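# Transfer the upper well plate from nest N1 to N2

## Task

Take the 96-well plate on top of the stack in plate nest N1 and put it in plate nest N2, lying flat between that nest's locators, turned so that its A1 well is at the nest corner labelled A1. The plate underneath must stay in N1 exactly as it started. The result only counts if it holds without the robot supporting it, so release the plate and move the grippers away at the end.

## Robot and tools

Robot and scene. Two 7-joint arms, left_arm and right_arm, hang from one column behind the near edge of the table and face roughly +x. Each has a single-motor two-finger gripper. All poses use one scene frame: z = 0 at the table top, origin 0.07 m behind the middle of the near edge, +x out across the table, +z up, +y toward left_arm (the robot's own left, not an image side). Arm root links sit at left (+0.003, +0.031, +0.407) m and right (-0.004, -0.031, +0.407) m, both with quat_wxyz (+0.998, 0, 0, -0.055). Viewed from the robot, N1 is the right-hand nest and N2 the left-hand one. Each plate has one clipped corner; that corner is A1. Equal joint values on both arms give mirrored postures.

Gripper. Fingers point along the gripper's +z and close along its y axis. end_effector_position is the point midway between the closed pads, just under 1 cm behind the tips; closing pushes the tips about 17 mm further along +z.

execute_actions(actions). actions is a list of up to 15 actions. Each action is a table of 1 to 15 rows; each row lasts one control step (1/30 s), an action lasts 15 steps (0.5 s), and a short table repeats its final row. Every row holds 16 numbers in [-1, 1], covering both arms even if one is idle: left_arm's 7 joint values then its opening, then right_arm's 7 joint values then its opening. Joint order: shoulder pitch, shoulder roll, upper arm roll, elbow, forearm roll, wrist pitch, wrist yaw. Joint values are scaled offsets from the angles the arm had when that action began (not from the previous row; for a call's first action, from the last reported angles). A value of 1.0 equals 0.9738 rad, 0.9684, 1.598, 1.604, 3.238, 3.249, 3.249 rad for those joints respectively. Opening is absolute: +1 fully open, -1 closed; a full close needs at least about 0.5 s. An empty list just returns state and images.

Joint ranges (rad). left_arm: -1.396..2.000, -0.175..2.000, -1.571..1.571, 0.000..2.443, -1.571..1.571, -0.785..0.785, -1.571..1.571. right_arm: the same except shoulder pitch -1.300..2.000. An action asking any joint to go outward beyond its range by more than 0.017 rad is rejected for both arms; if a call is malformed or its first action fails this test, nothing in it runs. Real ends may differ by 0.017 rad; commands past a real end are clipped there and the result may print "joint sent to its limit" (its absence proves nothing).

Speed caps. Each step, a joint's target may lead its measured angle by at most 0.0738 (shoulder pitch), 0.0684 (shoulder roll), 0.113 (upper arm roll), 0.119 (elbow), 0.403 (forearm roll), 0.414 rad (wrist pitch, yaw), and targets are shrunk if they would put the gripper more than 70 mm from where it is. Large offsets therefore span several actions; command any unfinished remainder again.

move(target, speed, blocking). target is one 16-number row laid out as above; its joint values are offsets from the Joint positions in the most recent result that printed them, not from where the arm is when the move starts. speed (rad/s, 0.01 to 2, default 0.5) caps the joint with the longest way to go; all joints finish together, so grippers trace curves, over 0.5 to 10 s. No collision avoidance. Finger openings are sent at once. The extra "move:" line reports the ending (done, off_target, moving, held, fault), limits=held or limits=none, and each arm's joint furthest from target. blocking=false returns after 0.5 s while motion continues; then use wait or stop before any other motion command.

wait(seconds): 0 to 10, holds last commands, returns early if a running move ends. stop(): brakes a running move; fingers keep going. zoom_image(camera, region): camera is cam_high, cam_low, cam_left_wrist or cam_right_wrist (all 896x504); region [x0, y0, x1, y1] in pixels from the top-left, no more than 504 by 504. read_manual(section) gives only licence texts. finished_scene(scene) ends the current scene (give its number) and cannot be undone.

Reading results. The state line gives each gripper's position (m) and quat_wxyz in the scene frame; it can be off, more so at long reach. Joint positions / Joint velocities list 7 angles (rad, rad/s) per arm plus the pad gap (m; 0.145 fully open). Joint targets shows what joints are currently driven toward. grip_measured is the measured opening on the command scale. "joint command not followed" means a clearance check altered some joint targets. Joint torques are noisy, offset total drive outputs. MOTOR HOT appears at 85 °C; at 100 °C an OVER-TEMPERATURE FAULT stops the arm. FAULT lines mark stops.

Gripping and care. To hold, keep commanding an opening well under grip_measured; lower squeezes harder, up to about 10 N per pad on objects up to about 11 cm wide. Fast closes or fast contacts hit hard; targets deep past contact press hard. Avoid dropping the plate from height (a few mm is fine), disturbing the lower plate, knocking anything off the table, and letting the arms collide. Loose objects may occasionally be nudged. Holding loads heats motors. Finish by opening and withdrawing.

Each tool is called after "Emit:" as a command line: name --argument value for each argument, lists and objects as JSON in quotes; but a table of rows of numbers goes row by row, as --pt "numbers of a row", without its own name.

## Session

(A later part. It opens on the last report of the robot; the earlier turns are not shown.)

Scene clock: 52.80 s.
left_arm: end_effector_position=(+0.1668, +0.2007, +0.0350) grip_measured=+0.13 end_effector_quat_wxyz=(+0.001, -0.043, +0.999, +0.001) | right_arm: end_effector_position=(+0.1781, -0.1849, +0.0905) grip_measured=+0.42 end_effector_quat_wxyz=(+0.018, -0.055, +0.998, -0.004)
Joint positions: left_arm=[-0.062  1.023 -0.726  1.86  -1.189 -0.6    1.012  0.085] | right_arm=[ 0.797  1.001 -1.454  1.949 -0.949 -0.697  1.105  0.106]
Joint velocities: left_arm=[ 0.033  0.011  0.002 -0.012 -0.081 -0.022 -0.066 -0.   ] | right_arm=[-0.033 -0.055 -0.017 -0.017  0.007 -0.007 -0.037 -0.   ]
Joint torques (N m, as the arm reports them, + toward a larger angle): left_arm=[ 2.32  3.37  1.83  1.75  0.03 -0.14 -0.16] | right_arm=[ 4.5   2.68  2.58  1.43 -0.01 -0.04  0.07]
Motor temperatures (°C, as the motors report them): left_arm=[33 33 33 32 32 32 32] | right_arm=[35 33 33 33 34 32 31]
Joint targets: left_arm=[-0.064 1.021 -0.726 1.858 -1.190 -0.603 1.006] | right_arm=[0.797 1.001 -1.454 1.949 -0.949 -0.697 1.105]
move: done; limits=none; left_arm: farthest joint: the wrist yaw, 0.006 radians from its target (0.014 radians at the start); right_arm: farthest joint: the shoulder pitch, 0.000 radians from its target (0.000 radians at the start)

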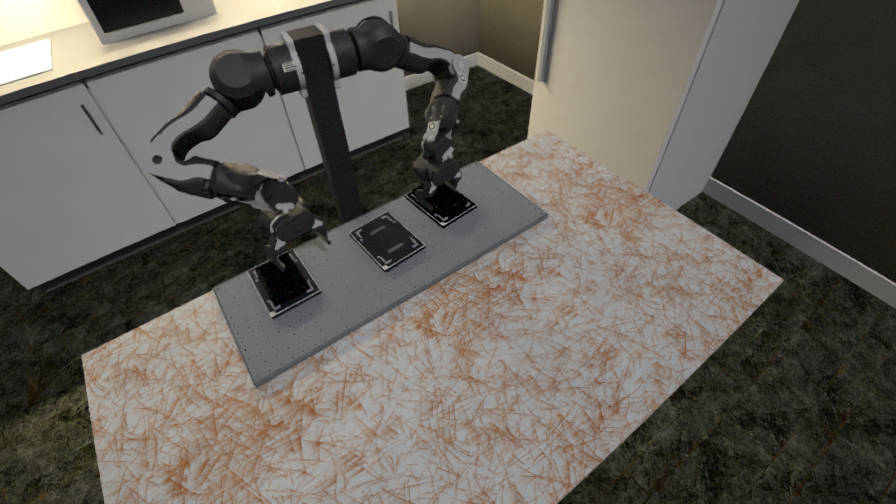

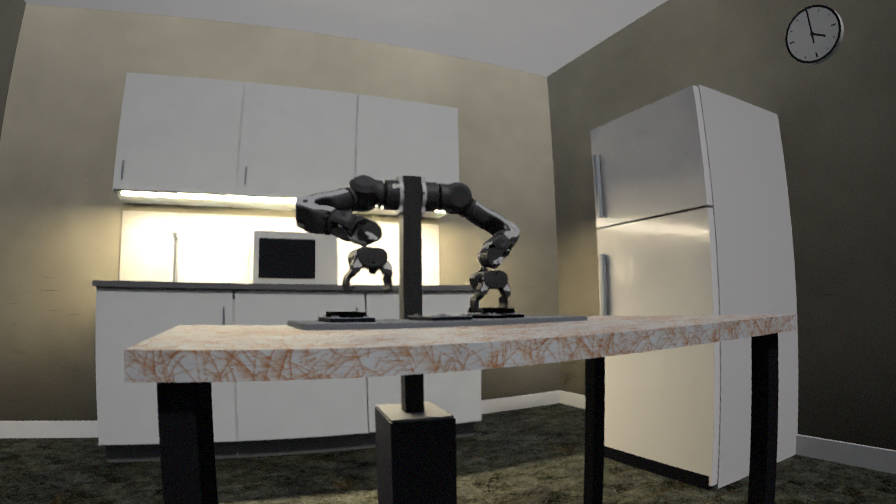

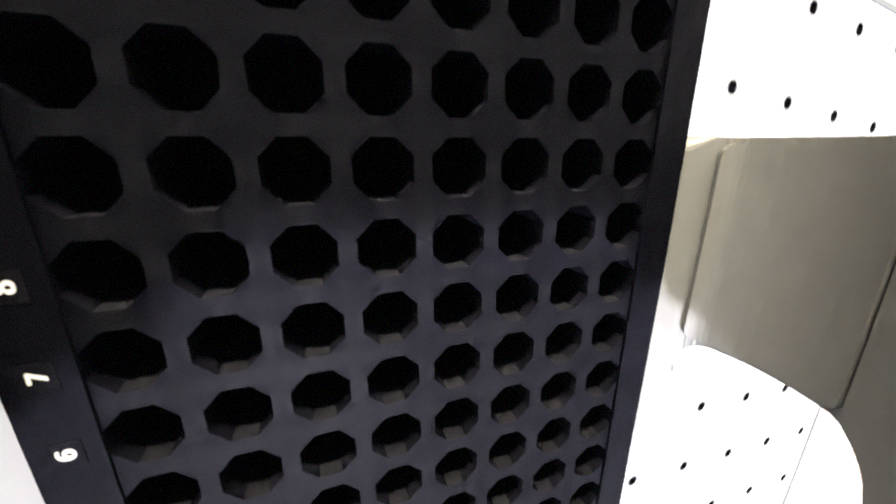

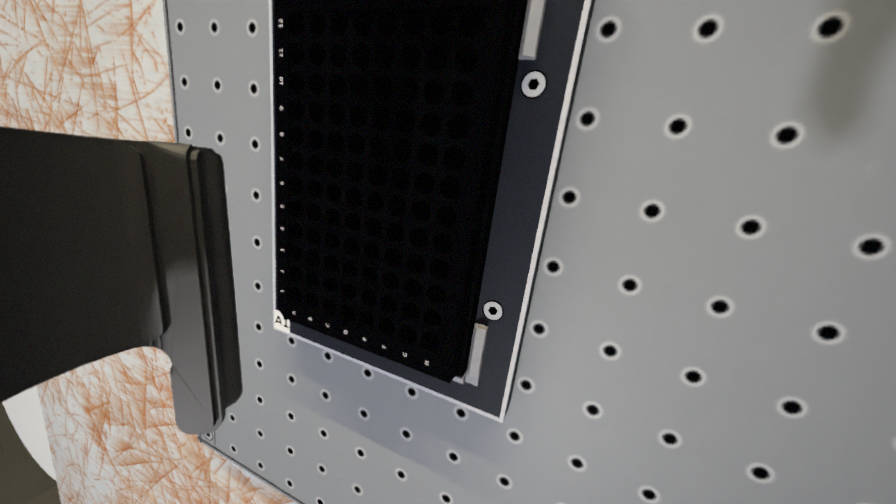

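Emit:
move --target '[-0.005,-0.0135,0,-0.0095,-0.005,-0.0018,-0.0037,-0.15,0,0,0,0,0,0,0,0.42]' --speed 0.025

Emit:
zoom_image --camera "cam_high" --region '[432,190,482,233]'

Emit:
zoom_image --camera "cam_low" --region '[465,285,535,330]'

Scene clock: 53.93 s.
left_arm: end_effector_position=(+0.1671, +0.2010, +0.0329) grip_measured=+0.13 end_effector_quat_wxyz=(+0.002, -0.042, +0.999, +0.003) | right_arm: end_effector_position=(+0.1781, -0.1849, +0.0905) grip_measured=+0.42 end_effector_quat_wxyz=(+0.018, -0.055, +0.998, -0.004)
Joint positions: left_arm=[-0.064  1.015 -0.726  1.851 -1.202 -0.602  1.008  0.085] | right_arm=[ 0.797  1.001 -1.454  1.949 -0.949 -0.697  1.105  0.106]
Joint velocities: left_arm=[ 0.033 -0.033 -0.007 -0.002 -0.066  0.007  0.007 -0.   ] | right_arm=[-0.077 -0.077 -0.002 -0.012  0.037 -0.022  0.037 -0.   ]
Joint torques (N m, as the arm reports them, + toward a larger angle): left_arm=[ 1.87  2.97  1.68  1.35  0.   -0.13 -0.24] | right_arm=[ 4.5   2.68  2.59  1.43 -0.01 -0.03  0.07]
Motor temperatures (°C, as the motors report them): left_arm=[33 33 33 32 32 32 32] | right_arm=[35 33 33 33 34 32 31]
Joint targets: left_arm=[-0.067 1.011 -0.726 1.845 -1.205 -0.606 1.000] | right_arm=[0.797 1.001 -1.454 1.949 -0.949 -0.697 1.105]
move: done; limits=none; left_arm: farthest joint: the wrist yaw, 0.008 radians from its target (0.012 radians at the start); right_arm: farthest joint: the shoulder pitch, 0.000 radians from its target (0.000 radians at the start)

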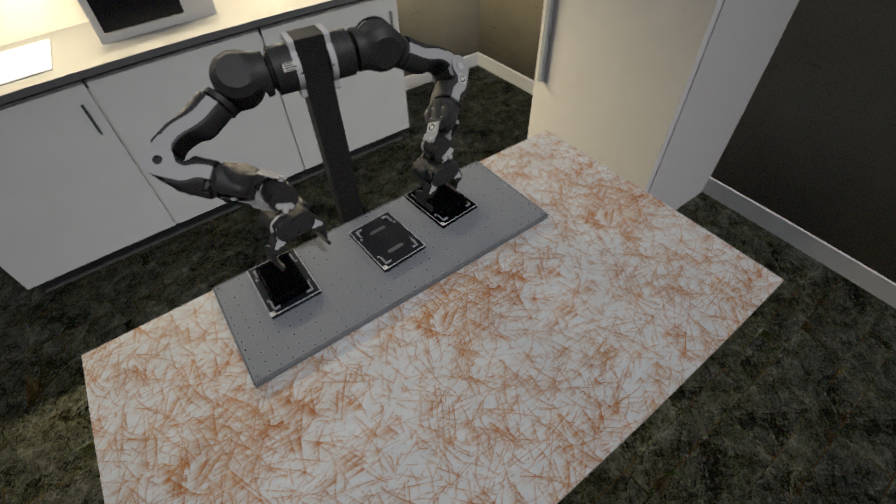

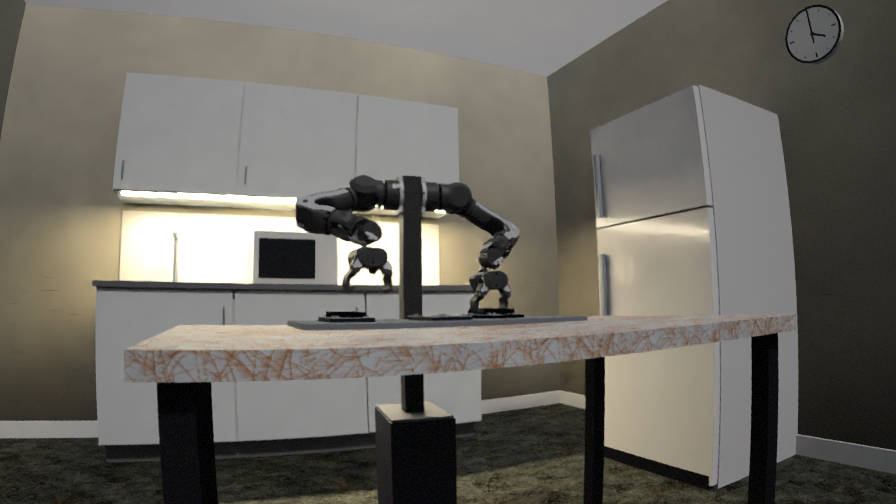

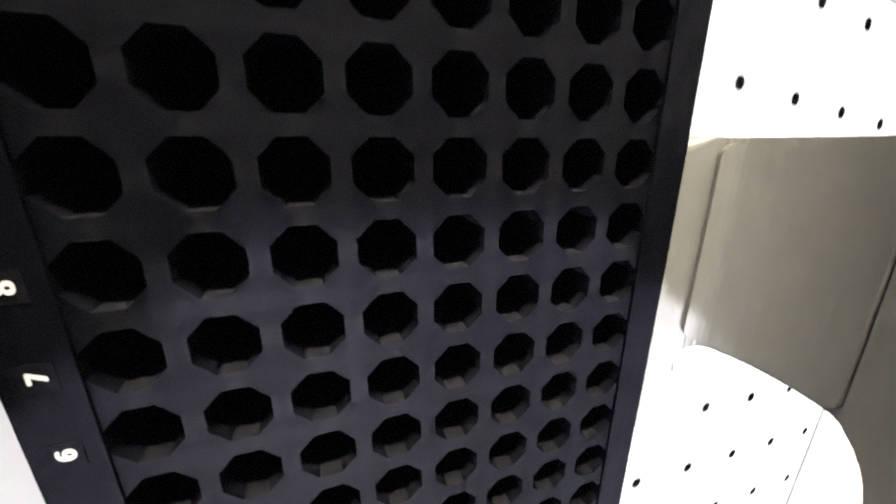

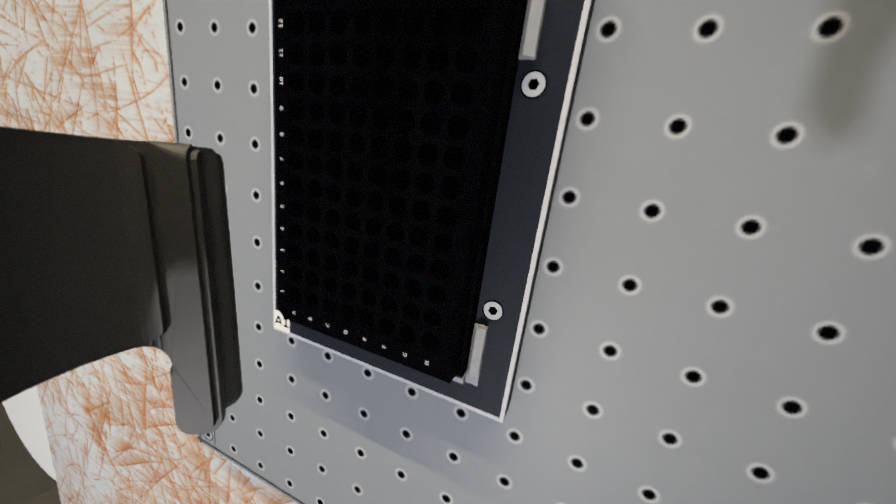

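Region (432, 190, 482, 233) of cam_high's 896x504 image, scaled by 10.080, with more detail than that image has; it fills the top 433 rows of this view, and the rest is white.

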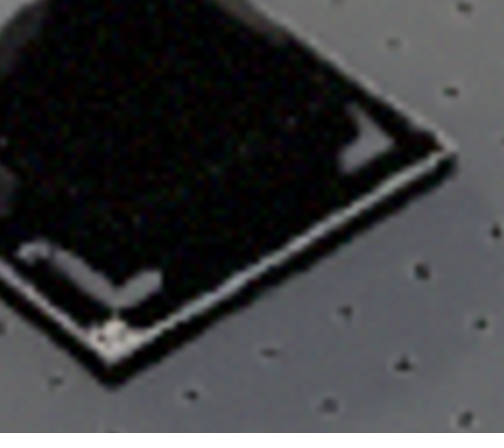

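Region (465, 285, 535, 330) of cam_low's 896x504 image, scaled by 7.200, with more detail than that image has; it fills the top 324 rows of this view, and the rest is white.

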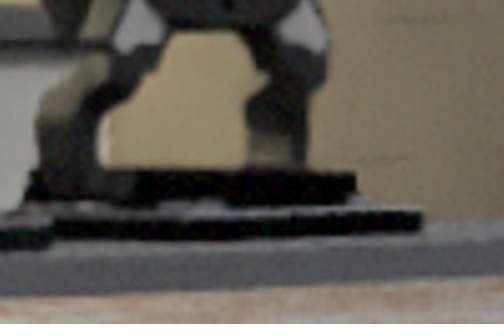

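Emit:
move --target '[0,0,0,0,0,0,0,0.2,0,0,0,0,0,0,0,0.42]' --speed 0.025

Emit:
zoom_image --camera "cam_low" --region '[465,285,535,330]'

Emit:
zoom_image --camera "cam_high" --region '[400,175,480,230]'

Scene clock: 54.83 s.
left_arm: end_effector_position=(+0.1671, +0.2010, +0.0329) grip_measured=+0.20 end_effector_quat_wxyz=(+0.002, -0.042, +0.999, +0.003) | right_arm: end_effector_position=(+0.1781, -0.1849, +0.0905) grip_measured=+0.42 end_effector_quat_wxyz=(+0.018, -0.055, +0.998, -0.004)
Joint positions: left_arm=[-0.064  1.015 -0.726  1.851 -1.202 -0.602  1.008  0.09 ] | right_arm=[ 0.797  1.001 -1.454  1.949 -0.949 -0.697  1.105  0.106]
Joint velocities: left_arm=[ 0.055  0.077 -0.002 -0.007  0.007 -0.066  0.037  0.   ] | right_arm=[ 0.055 -0.033 -0.012  0.002 -0.051  0.081 -0.051  0.   ]
Joint torques (N m, as the arm reports them, + toward a larger angle): left_arm=[ 2.59  3.76  1.76  2.25  0.06 -0.04  0.03] | right_arm=[ 4.51  2.68  2.58  1.43 -0.01 -0.03  0.07]
Motor temperatures (°C, as the motors report them): left_arm=[32 33 33 32 32 32 32] | right_arm=[35 33 33 33 34 32 31]
Joint targets: left_arm=[-0.064 1.015 -0.726 1.851 -1.202 -0.602 1.008] | right_arm=[0.797 1.001 -1.454 1.949 -0.949 -0.697 1.105]
move: done; limits=none; left_arm: farthest joint: the shoulder pitch, 0.000 radians from its target (0.000 radians at the start); right_arm: farthest joint: the shoulder pitch, 0.000 radians from its target (0.000 radians at the start)

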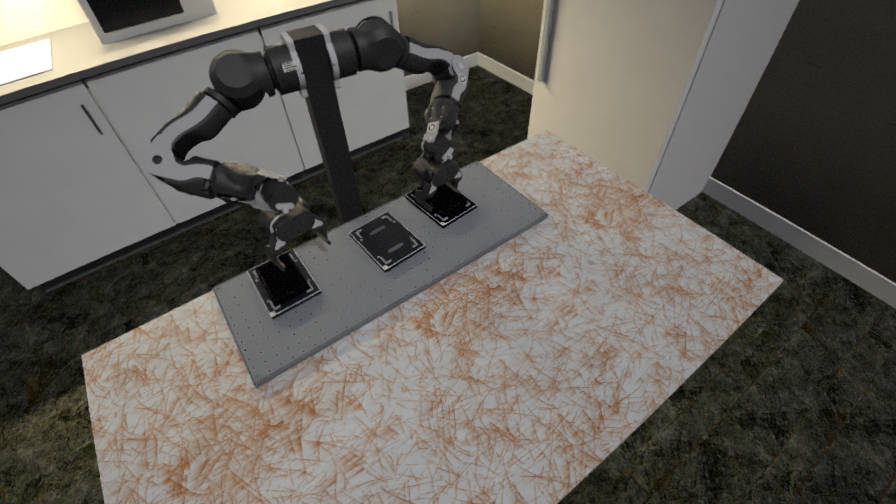

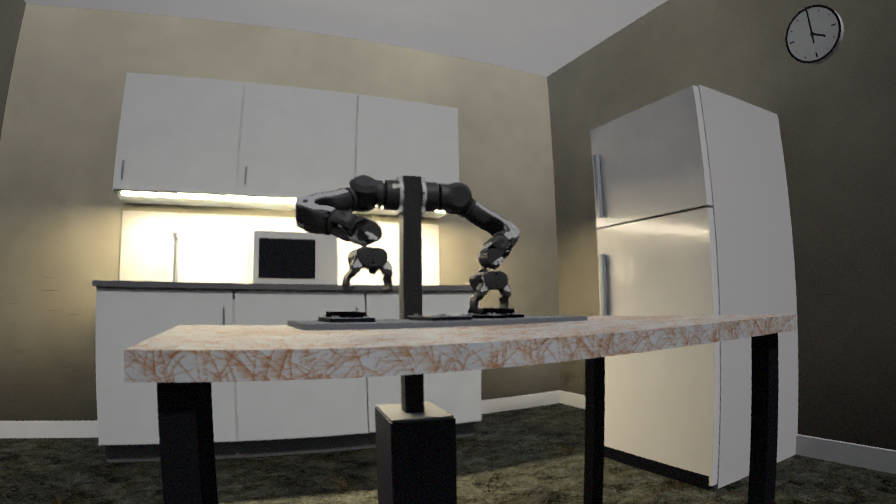

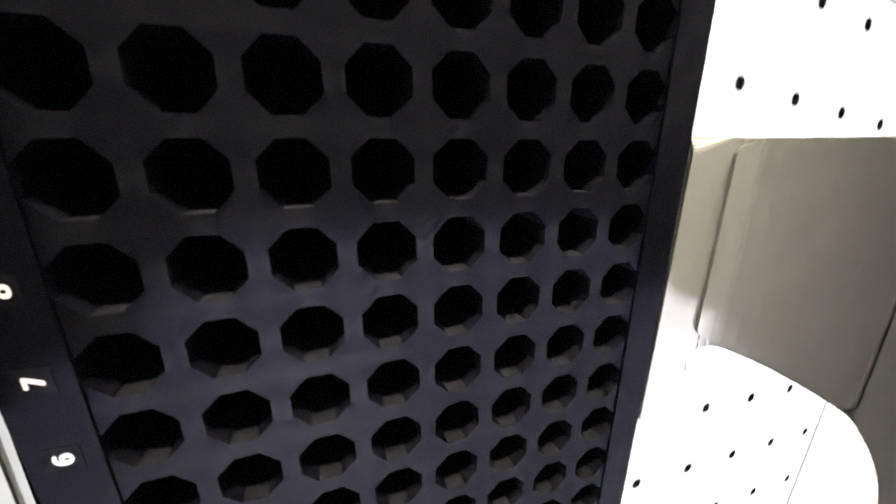

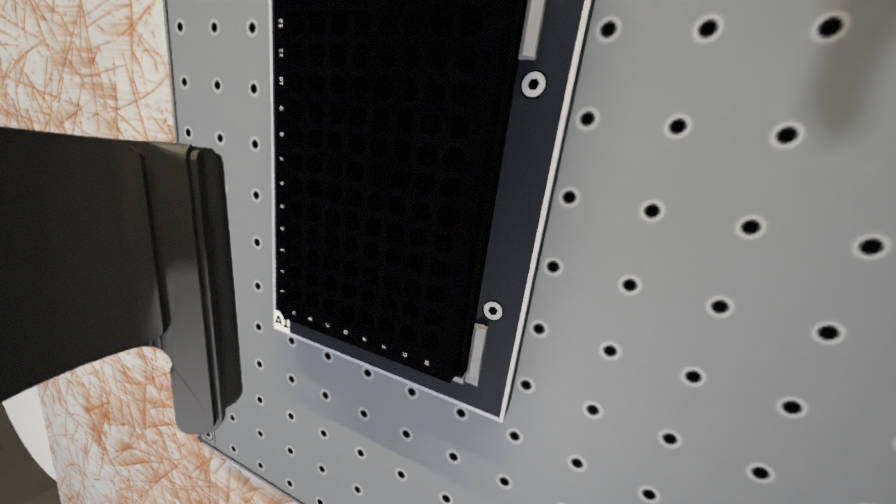

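Region (465, 285, 535, 330) of cam_low's 896x504 image, scaled by 7.200, with more detail than that image has; it fills the top 324 rows of this view, and the rest is white.

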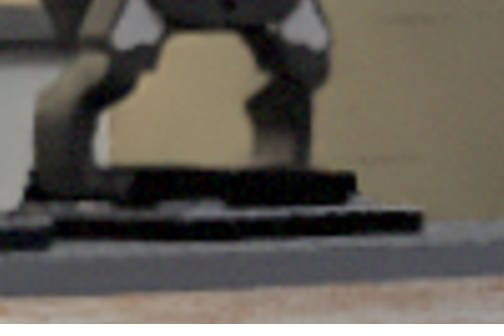

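Region (400, 175, 480, 230) of cam_high's 896x504 image, scaled by 6.300, with more detail than that image has; it fills the top 346 rows of this view, and the rest is white.

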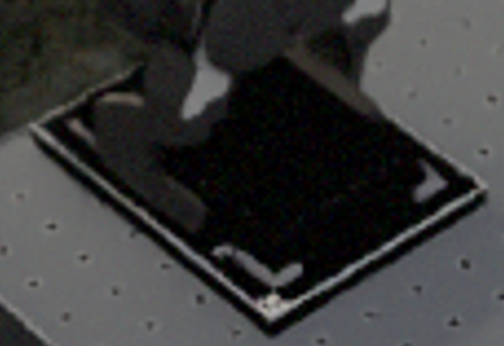

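Emit:
move --target '[0,0,0,0,0,0,0,0.42,0,0,0,0,0,0,0,0.42]'

Emit:
move --target '[0.051,0.151,0,0.106,0.057,0.011,0.029,0.42,0,0,0,0,0,0,0,0.42]' --speed 0.15

Emit:
zoom_image --camera "cam_low" --region '[465,285,535,330]'

Emit:
zoom_image --camera "cam_high" --region '[400,175,480,230]'

Scene clock: 55.73 s.
left_arm: end_effector_position=(+0.1671, +0.2010, +0.0329) grip_measured=+0.42 end_effector_quat_wxyz=(+0.002, -0.042, +0.999, +0.003) | right_arm: end_effector_position=(+0.1781, -0.1849, +0.0905) grip_measured=+0.42 end_effector_quat_wxyz=(+0.018, -0.055, +0.998, -0.004)
Joint positions: left_arm=[-0.064  1.015 -0.726  1.851 -1.202 -0.602  1.008  0.106] | right_arm=[ 0.797  1.001 -1.454  1.949 -0.949 -0.697  1.105  0.106]
Joint velocities: left_arm=[-0.099 -0.011 -0.007  0.012  0.037  0.022  0.007  0.   ] | right_arm=[ 0.033 -0.055  0.007 -0.012  0.022 -0.066  0.007  0.   ]
Joint torques (N m, as the arm reports them, + toward a larger angle): left_arm=[ 2.7   3.77  1.75  2.23  0.08 -0.03  0.03] | right_arm=[ 4.51  2.68  2.58  1.43 -0.01 -0.04  0.07]
Motor temperatures (°C, as the motors report them): left_arm=[32 33 33 32 32 32 32] | right_arm=[35 33 33 33 34 32 31]
Joint targets: left_arm=[-0.064 1.015 -0.726 1.851 -1.202 -0.602 1.008] | right_arm=[0.797 1.001 -1.454 1.949 -0.949 -0.697 1.105]
move: done; limits=none; left_arm: farthest joint: the shoulder pitch, 0.000 radians from its target (0.000 radians at the start); right_arm: farthest joint: the shoulder pitch, 0.000 radians from its target (0.000 radians at the start)

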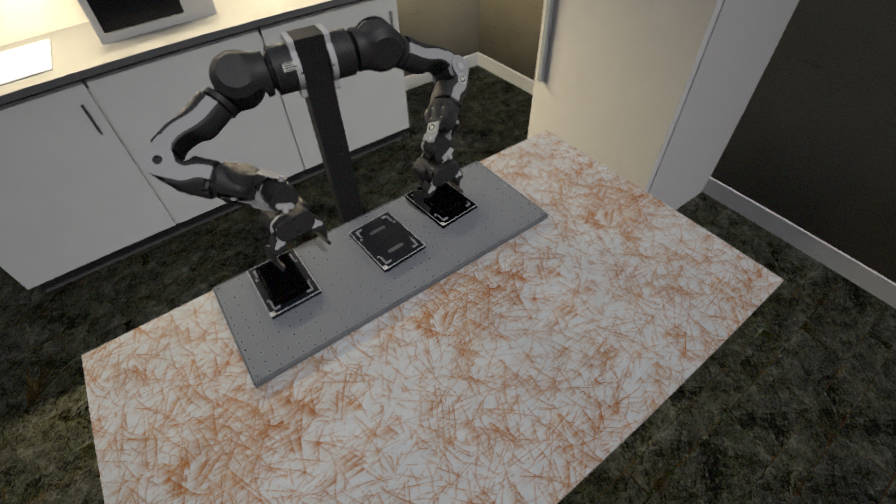

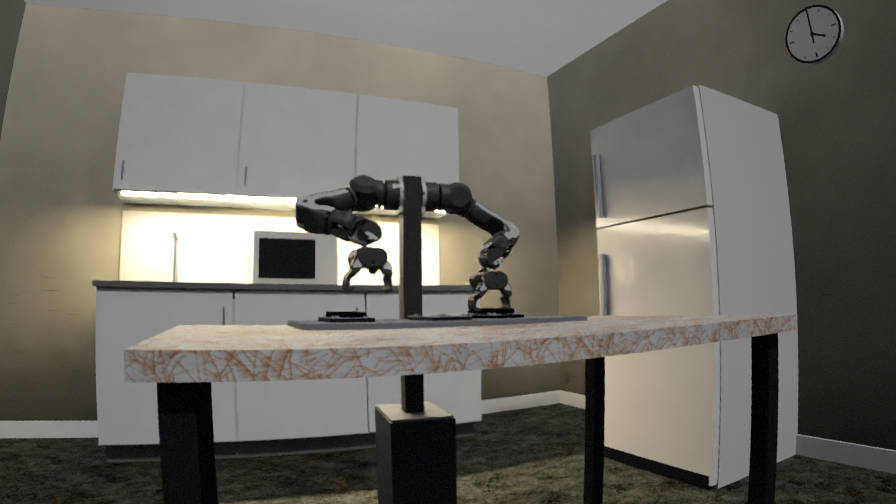

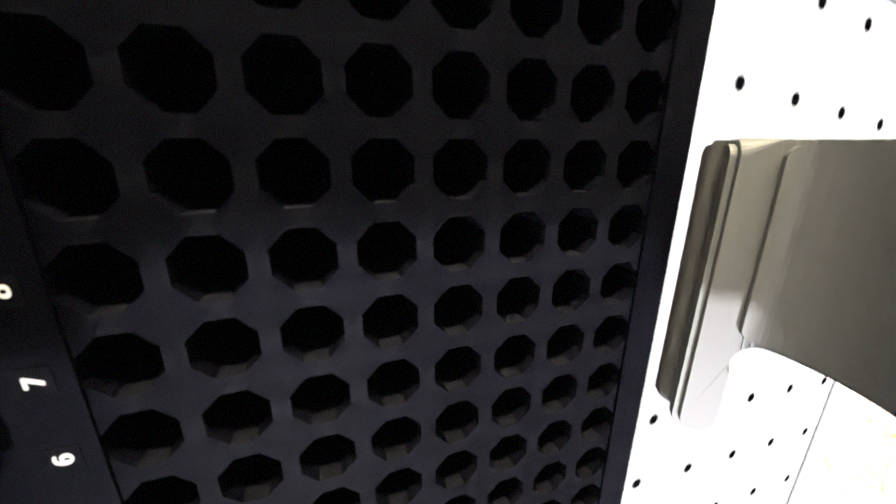

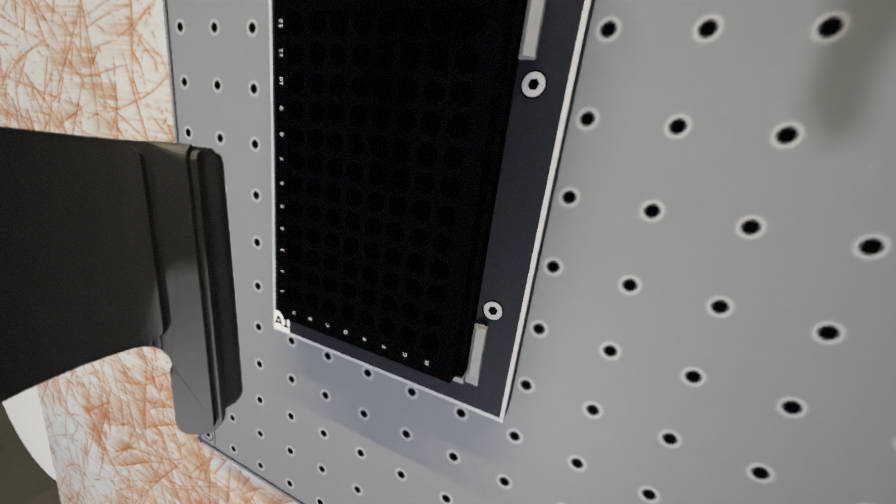

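Scene clock: 57.27 s.
left_arm: end_effector_position=(+0.1674, +0.2007, +0.0730) grip_measured=+0.42 end_effector_quat_wxyz=(+0.000, -0.037, +0.999, +0.000) | right_arm: end_effector_position=(+0.1781, -0.1849, +0.0905) grip_measured=+0.42 end_effector_quat_wxyz=(+0.018, -0.055, +0.998, -0.004)
Joint positions: left_arm=[-0.015  1.16  -0.726  2.019 -1.02  -0.57   1.097  0.106] | right_arm=[ 0.797  1.001 -1.454  1.949 -0.949 -0.697  1.105  0.106]
Joint velocities: left_arm=[ 0.077  0.011 -0.007 -0.022 -0.081  0.007  0.007 -0.   ] | right_arm=[-0.011 -0.011 -0.022 -0.002  0.051  0.022  0.007 -0.   ]
Joint torques (N m, as the arm reports them, + toward a larger angle): left_arm=[2.94 4.18 1.8  2.36 0.12 0.07 0.18] | right_arm=[ 4.5   2.68  2.58  1.44 -0.01 -0.03  0.07]
Motor temperatures (°C, as the motors report them): left_arm=[32 33 33 32 32 32 32] | right_arm=[35 33 33 33 34 32 31]
Joint targets: left_arm=[-0.014 1.160 -0.726 2.021 -1.018 -0.567 1.102] | right_arm=[0.797 1.001 -1.454 1.949 -0.949 -0.697 1.105]
move: done; limits=none; left_arm: farthest joint: the wrist yaw, 0.005 radians from its target (0.094 radians at the start); right_arm: farthest joint: the shoulder pitch, 0.000 radians from its target (0.000 radians at the start)

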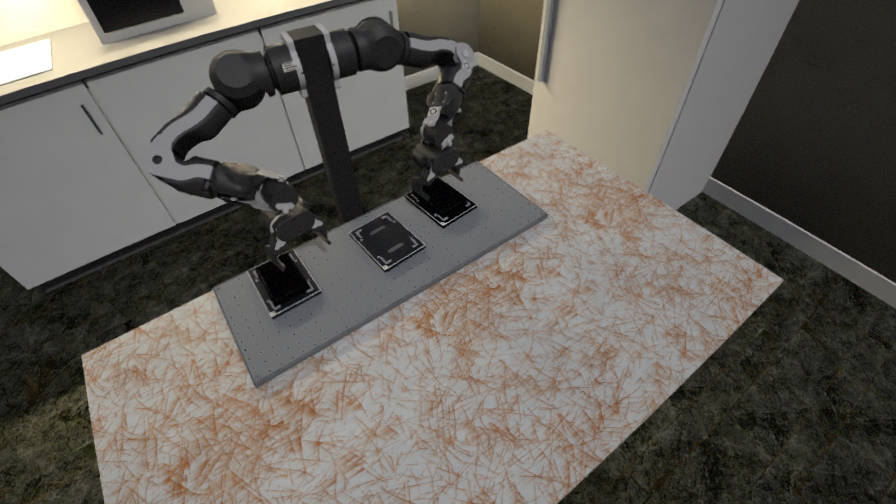

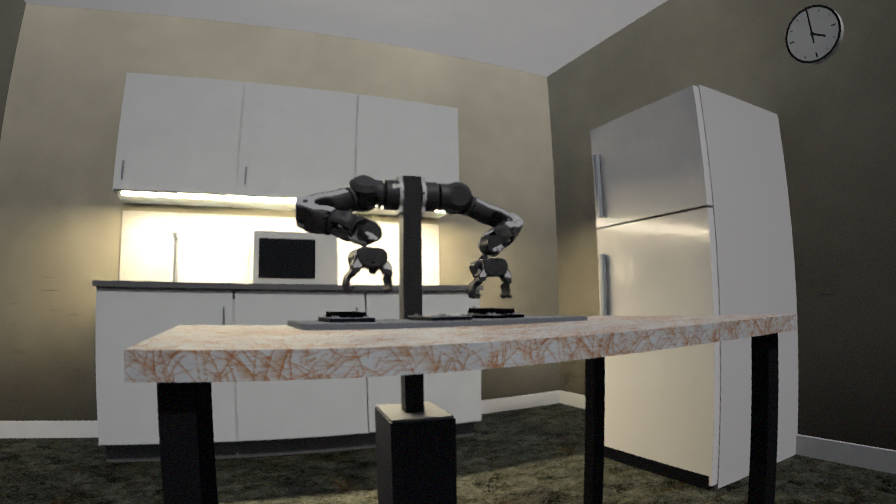

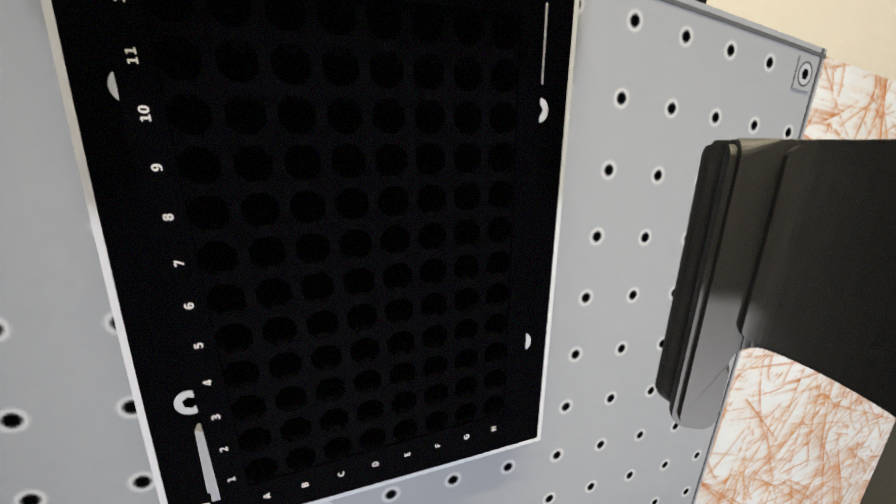

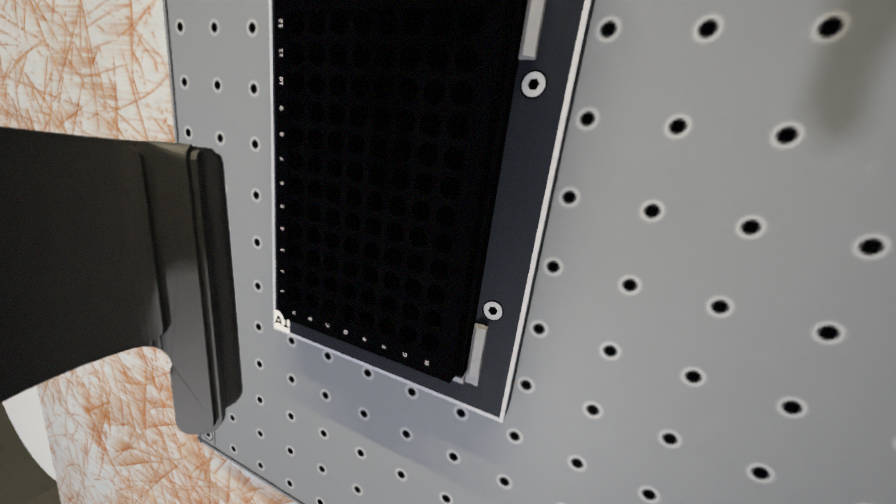

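Region (465, 285, 535, 330) of cam_low's 896x504 image, scaled by 7.200, with more detail than that image has; it fills the top 324 rows of this view, and the rest is white.

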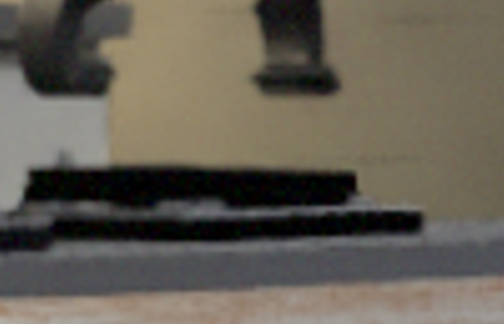

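Region (400, 175, 480, 230) of cam_high's 896x504 image, scaled by 6.300, with more detail than that image has; it fills the top 346 rows of this view, and the rest is white.

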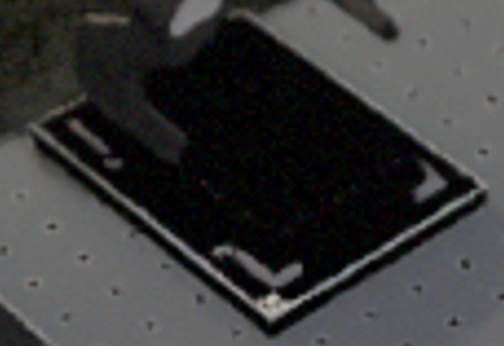

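Emit:
move --target '[0.03,0.17,0,0.11,0.06,0.011,0.035,0.42,0,0,0,0,0,0,0,0.42]' --speed 0.25

Emit:
zoom_image --camera "cam_high" --region '[400,165,480,230]'

Emit:
zoom_image --camera "cam_left_wrist" --region '[150,0,650,504]'

Scene clock: 58.53 s.
left_arm: end_effector_position=(+0.1476, +0.2069, +0.1104) grip_measured=+0.42 end_effector_quat_wxyz=(-0.028, -0.025, +0.999, +0.022) | right_arm: end_effector_position=(+0.1781, -0.1849, +0.0905) grip_measured=+0.42 end_effector_quat_wxyz=(+0.018, -0.055, +0.998, -0.004)
Joint positions: left_arm=[ 0.014  1.324 -0.726  2.195 -0.827 -0.537  1.205  0.106] | right_arm=[ 0.797  1.001 -1.454  1.949 -0.949 -0.697  1.105  0.106]
Joint velocities: left_arm=[ 0.011  0.033 -0.002  0.002 -0.022 -0.007  0.037  0.   ] | right_arm=[ 0.033 -0.011  0.002 -0.017  0.037 -0.051 -0.081 -0.   ]
Joint torques (N m, as the arm reports them, + toward a larger angle): left_arm=[2.77 4.16 1.77 2.   0.13 0.06 0.22] | right_arm=[ 4.49  2.69  2.57  1.44 -0.01 -0.03  0.07]
Motor temperatures (°C, as the motors report them): left_arm=[32 33 33 32 32 32 32] | right_arm=[35 33 33 33 34 32 31]
Joint targets: left_arm=[0.015 1.324 -0.726 2.196 -0.825 -0.534 1.211] | right_arm=[0.797 1.001 -1.454 1.949 -0.949 -0.697 1.105]
move: done; limits=none; left_arm: farthest joint: the wrist yaw, 0.006 radians from its target (0.114 radians at the start); right_arm: farthest joint: the shoulder pitch, 0.000 radians from its target (0.000 radians at the start)

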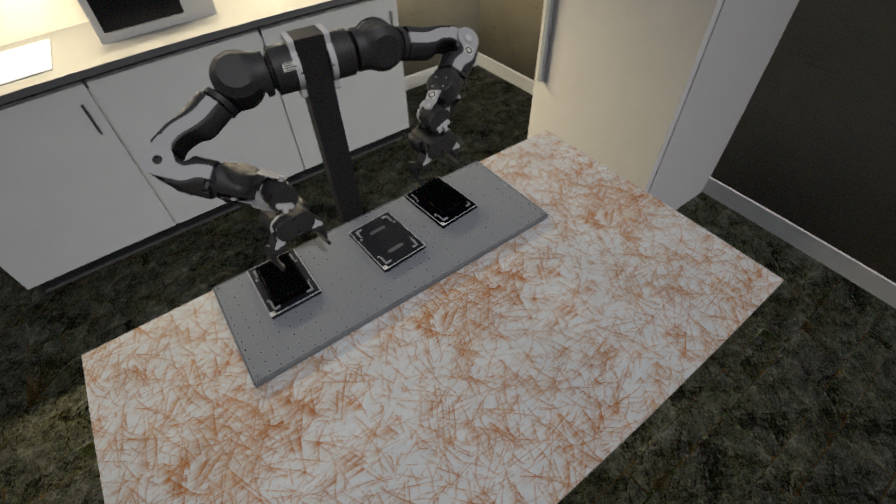

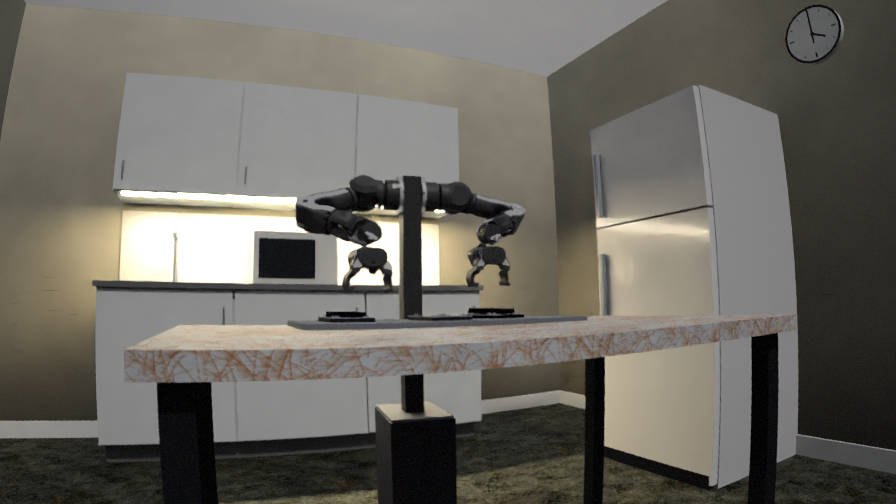

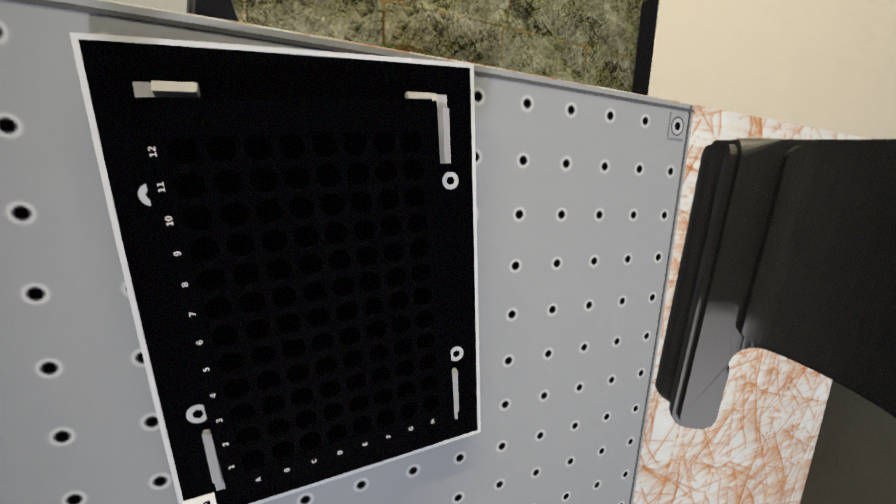

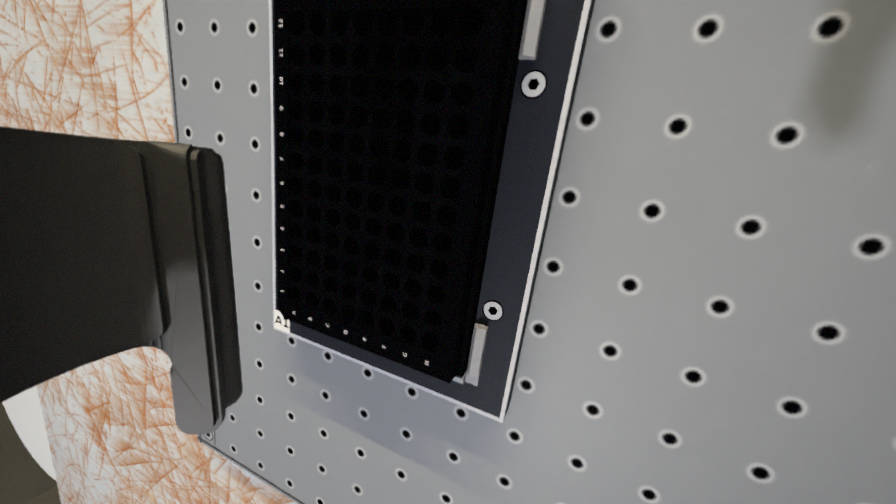

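Region (400, 165, 480, 230) of cam_high's 896x504 image, scaled by 6.300, with more detail than that image has; it fills the top 410 rows of this view, and the rest is white.

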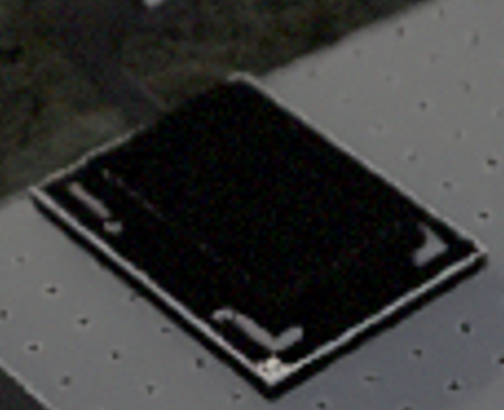

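Region (150, 0, 650, 504) of cam_left_wrist's 896x504 image, scaled by 1.000; it fills the left 500 columns of this view, and the rest is white.

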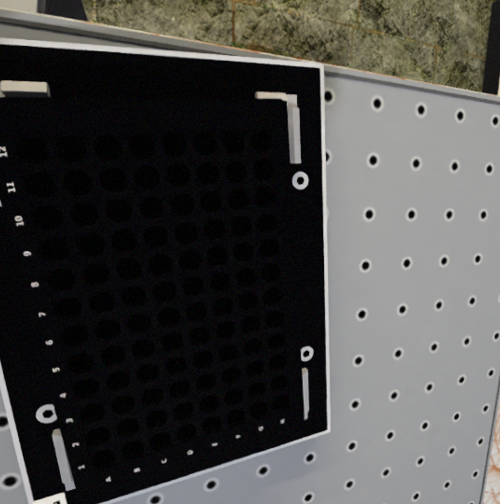

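Emit:
zoom_image --camera "cam_left_wrist" --region '[100,50,260,210]'

Emit:
zoom_image --camera "cam_high" --region '[345,205,430,275]'

Emit:
zoom_image --camera "cam_high" --region '[400,180,450,220]'

Region (100, 50, 260, 210) of cam_left_wrist's 896x504 image, scaled by 3.150, with more detail than that image has.

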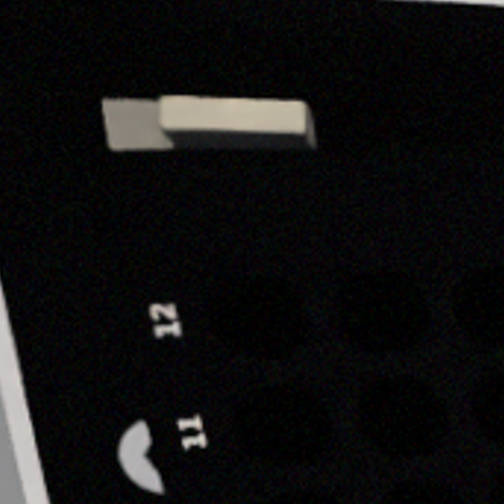

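Region (345, 205, 430, 275) of cam_high's 896x504 image, scaled by 5.929, with more detail than that image has; it fills the top 415 rows of this view, and the rest is white.

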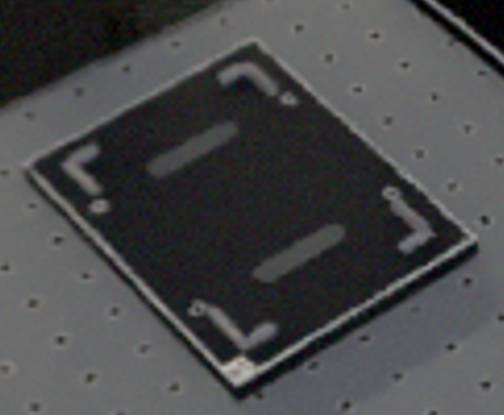

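Region (400, 180, 450, 220) of cam_high's 896x504 image, scaled by 10.080, with more detail than that image has; it fills the top 403 rows of this view, and the rest is white.

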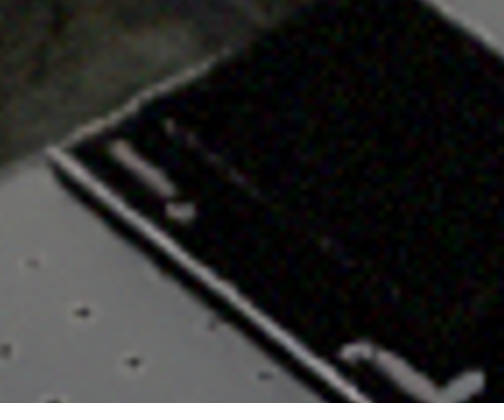

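Emit:
zoom_image --camera "cam_low" --region '[460,295,530,325]'

Emit:
zoom_image --camera "cam_low" --region '[312,300,382,330]'

Emit:
zoom_image --camera "cam_high" --region '[245,250,325,320]'

Region (460, 295, 530, 325) of cam_low's 896x504 image, scaled by 7.200, with more detail than that image has; it fills the top 216 rows of this view, and the rest is white.

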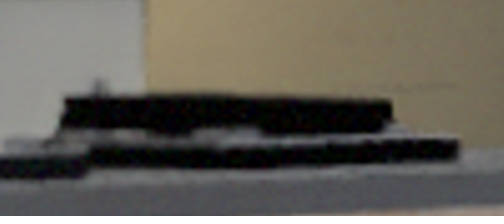

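Region (312, 300, 382, 330) of cam_low's 896x504 image, scaled by 7.200, with more detail than that image has; it fills the top 216 rows of this view, and the rest is white.

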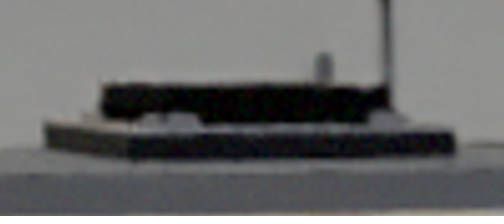

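Region (245, 250, 325, 320) of cam_high's 896x504 image, scaled by 6.300, with more detail than that image has; it fills the top 441 rows of this view, and the rest is white.

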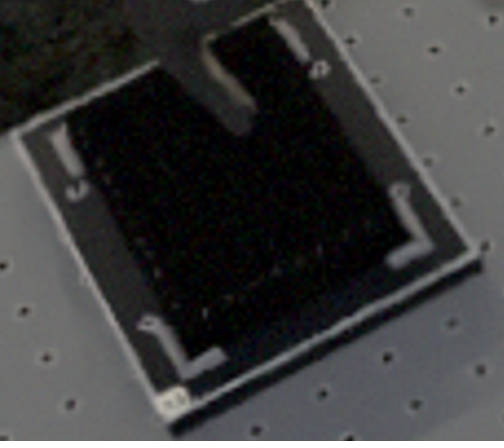

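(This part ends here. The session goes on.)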